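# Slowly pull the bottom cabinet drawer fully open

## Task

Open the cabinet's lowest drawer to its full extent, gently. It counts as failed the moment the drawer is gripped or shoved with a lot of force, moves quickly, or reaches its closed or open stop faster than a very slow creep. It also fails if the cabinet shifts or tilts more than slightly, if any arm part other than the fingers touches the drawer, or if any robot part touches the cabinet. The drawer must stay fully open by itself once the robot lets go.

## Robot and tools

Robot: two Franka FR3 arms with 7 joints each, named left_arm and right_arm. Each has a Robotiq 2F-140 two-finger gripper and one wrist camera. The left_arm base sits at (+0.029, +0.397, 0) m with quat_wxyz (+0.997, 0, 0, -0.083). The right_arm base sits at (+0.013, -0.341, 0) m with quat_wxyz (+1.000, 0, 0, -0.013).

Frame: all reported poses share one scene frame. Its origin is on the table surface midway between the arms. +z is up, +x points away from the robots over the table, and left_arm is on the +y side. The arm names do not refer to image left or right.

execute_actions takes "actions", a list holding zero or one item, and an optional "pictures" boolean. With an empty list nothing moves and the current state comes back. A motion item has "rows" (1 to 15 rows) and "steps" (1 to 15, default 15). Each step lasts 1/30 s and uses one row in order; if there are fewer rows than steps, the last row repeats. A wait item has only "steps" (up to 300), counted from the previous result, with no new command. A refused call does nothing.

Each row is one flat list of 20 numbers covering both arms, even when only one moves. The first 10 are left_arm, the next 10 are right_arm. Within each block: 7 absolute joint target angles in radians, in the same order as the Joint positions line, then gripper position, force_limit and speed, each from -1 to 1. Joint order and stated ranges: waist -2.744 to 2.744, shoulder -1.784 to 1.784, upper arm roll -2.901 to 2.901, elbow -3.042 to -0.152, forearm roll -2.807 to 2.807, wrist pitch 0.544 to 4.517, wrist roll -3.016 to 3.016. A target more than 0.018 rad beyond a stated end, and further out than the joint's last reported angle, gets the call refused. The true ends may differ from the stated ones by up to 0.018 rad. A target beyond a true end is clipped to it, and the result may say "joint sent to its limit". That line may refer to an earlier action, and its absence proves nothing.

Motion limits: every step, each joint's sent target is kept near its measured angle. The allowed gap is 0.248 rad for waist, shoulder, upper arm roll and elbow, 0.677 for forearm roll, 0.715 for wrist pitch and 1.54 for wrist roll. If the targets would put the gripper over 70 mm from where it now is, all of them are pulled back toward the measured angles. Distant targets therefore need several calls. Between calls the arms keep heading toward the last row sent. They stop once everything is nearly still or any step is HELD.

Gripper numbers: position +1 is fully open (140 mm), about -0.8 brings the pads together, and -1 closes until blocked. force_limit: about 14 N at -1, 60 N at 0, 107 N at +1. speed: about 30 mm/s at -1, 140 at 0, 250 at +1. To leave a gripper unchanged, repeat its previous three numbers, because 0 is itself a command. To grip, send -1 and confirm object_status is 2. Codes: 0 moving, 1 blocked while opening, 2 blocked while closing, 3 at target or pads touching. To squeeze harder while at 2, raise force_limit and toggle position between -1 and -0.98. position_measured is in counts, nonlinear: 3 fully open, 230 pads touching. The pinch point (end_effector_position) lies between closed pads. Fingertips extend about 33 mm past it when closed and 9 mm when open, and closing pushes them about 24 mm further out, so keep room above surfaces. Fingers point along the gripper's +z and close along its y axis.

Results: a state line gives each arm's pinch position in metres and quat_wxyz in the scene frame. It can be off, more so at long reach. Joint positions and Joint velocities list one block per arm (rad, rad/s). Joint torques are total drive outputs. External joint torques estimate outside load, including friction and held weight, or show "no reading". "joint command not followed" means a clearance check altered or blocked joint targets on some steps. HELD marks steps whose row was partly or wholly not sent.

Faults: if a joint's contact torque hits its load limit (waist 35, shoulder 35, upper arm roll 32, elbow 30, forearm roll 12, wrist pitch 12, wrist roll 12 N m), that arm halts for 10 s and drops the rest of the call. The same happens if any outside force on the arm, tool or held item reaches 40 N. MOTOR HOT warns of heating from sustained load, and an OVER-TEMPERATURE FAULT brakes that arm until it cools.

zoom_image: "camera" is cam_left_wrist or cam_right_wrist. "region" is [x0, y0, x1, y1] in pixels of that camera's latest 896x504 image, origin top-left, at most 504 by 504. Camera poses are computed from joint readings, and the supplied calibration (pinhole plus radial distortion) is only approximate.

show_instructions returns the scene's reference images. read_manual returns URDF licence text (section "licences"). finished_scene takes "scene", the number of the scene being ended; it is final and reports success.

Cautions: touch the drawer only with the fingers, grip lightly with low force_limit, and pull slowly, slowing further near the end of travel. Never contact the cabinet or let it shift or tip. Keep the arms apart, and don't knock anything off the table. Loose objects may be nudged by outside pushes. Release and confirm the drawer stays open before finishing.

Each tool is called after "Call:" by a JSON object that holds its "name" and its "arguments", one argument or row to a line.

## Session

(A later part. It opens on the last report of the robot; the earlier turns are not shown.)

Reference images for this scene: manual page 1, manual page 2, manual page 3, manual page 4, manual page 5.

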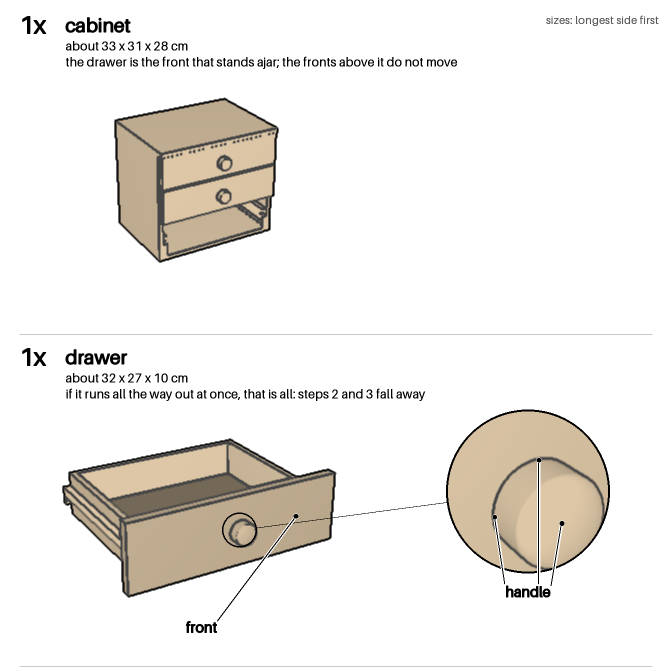

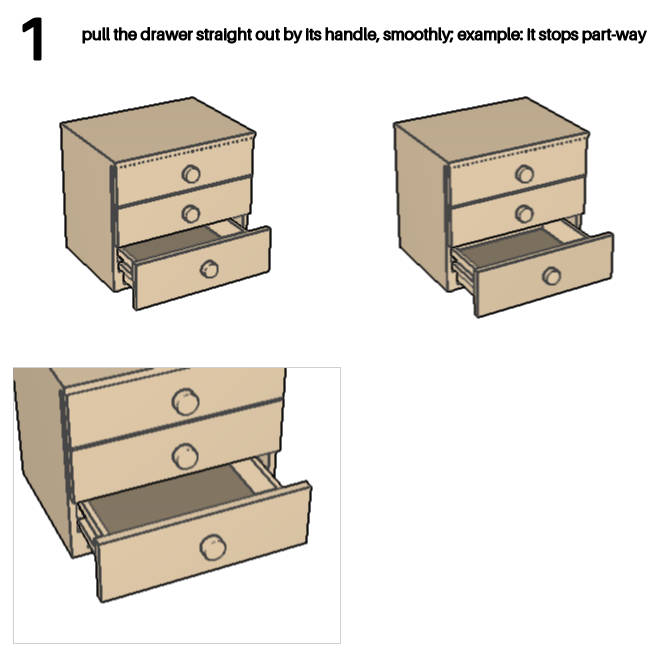

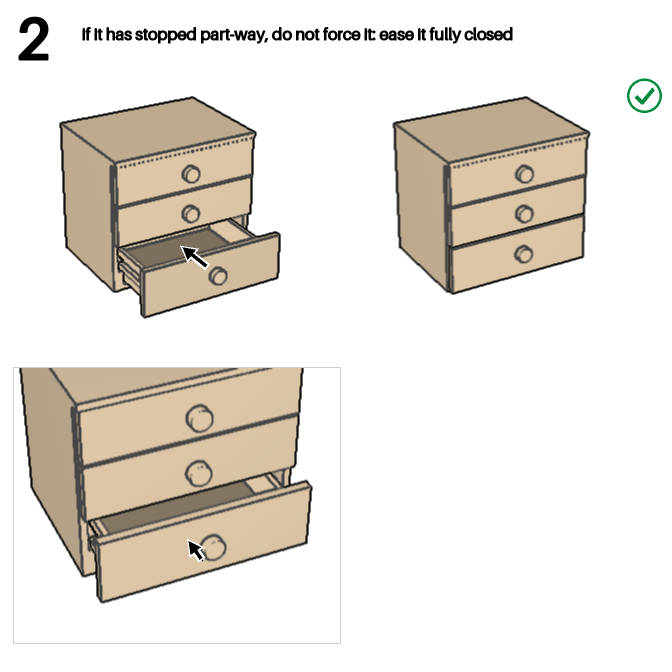

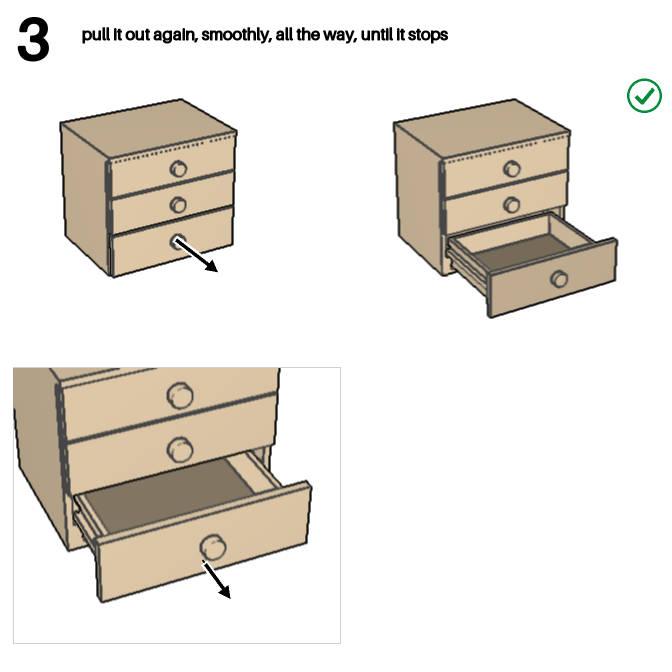

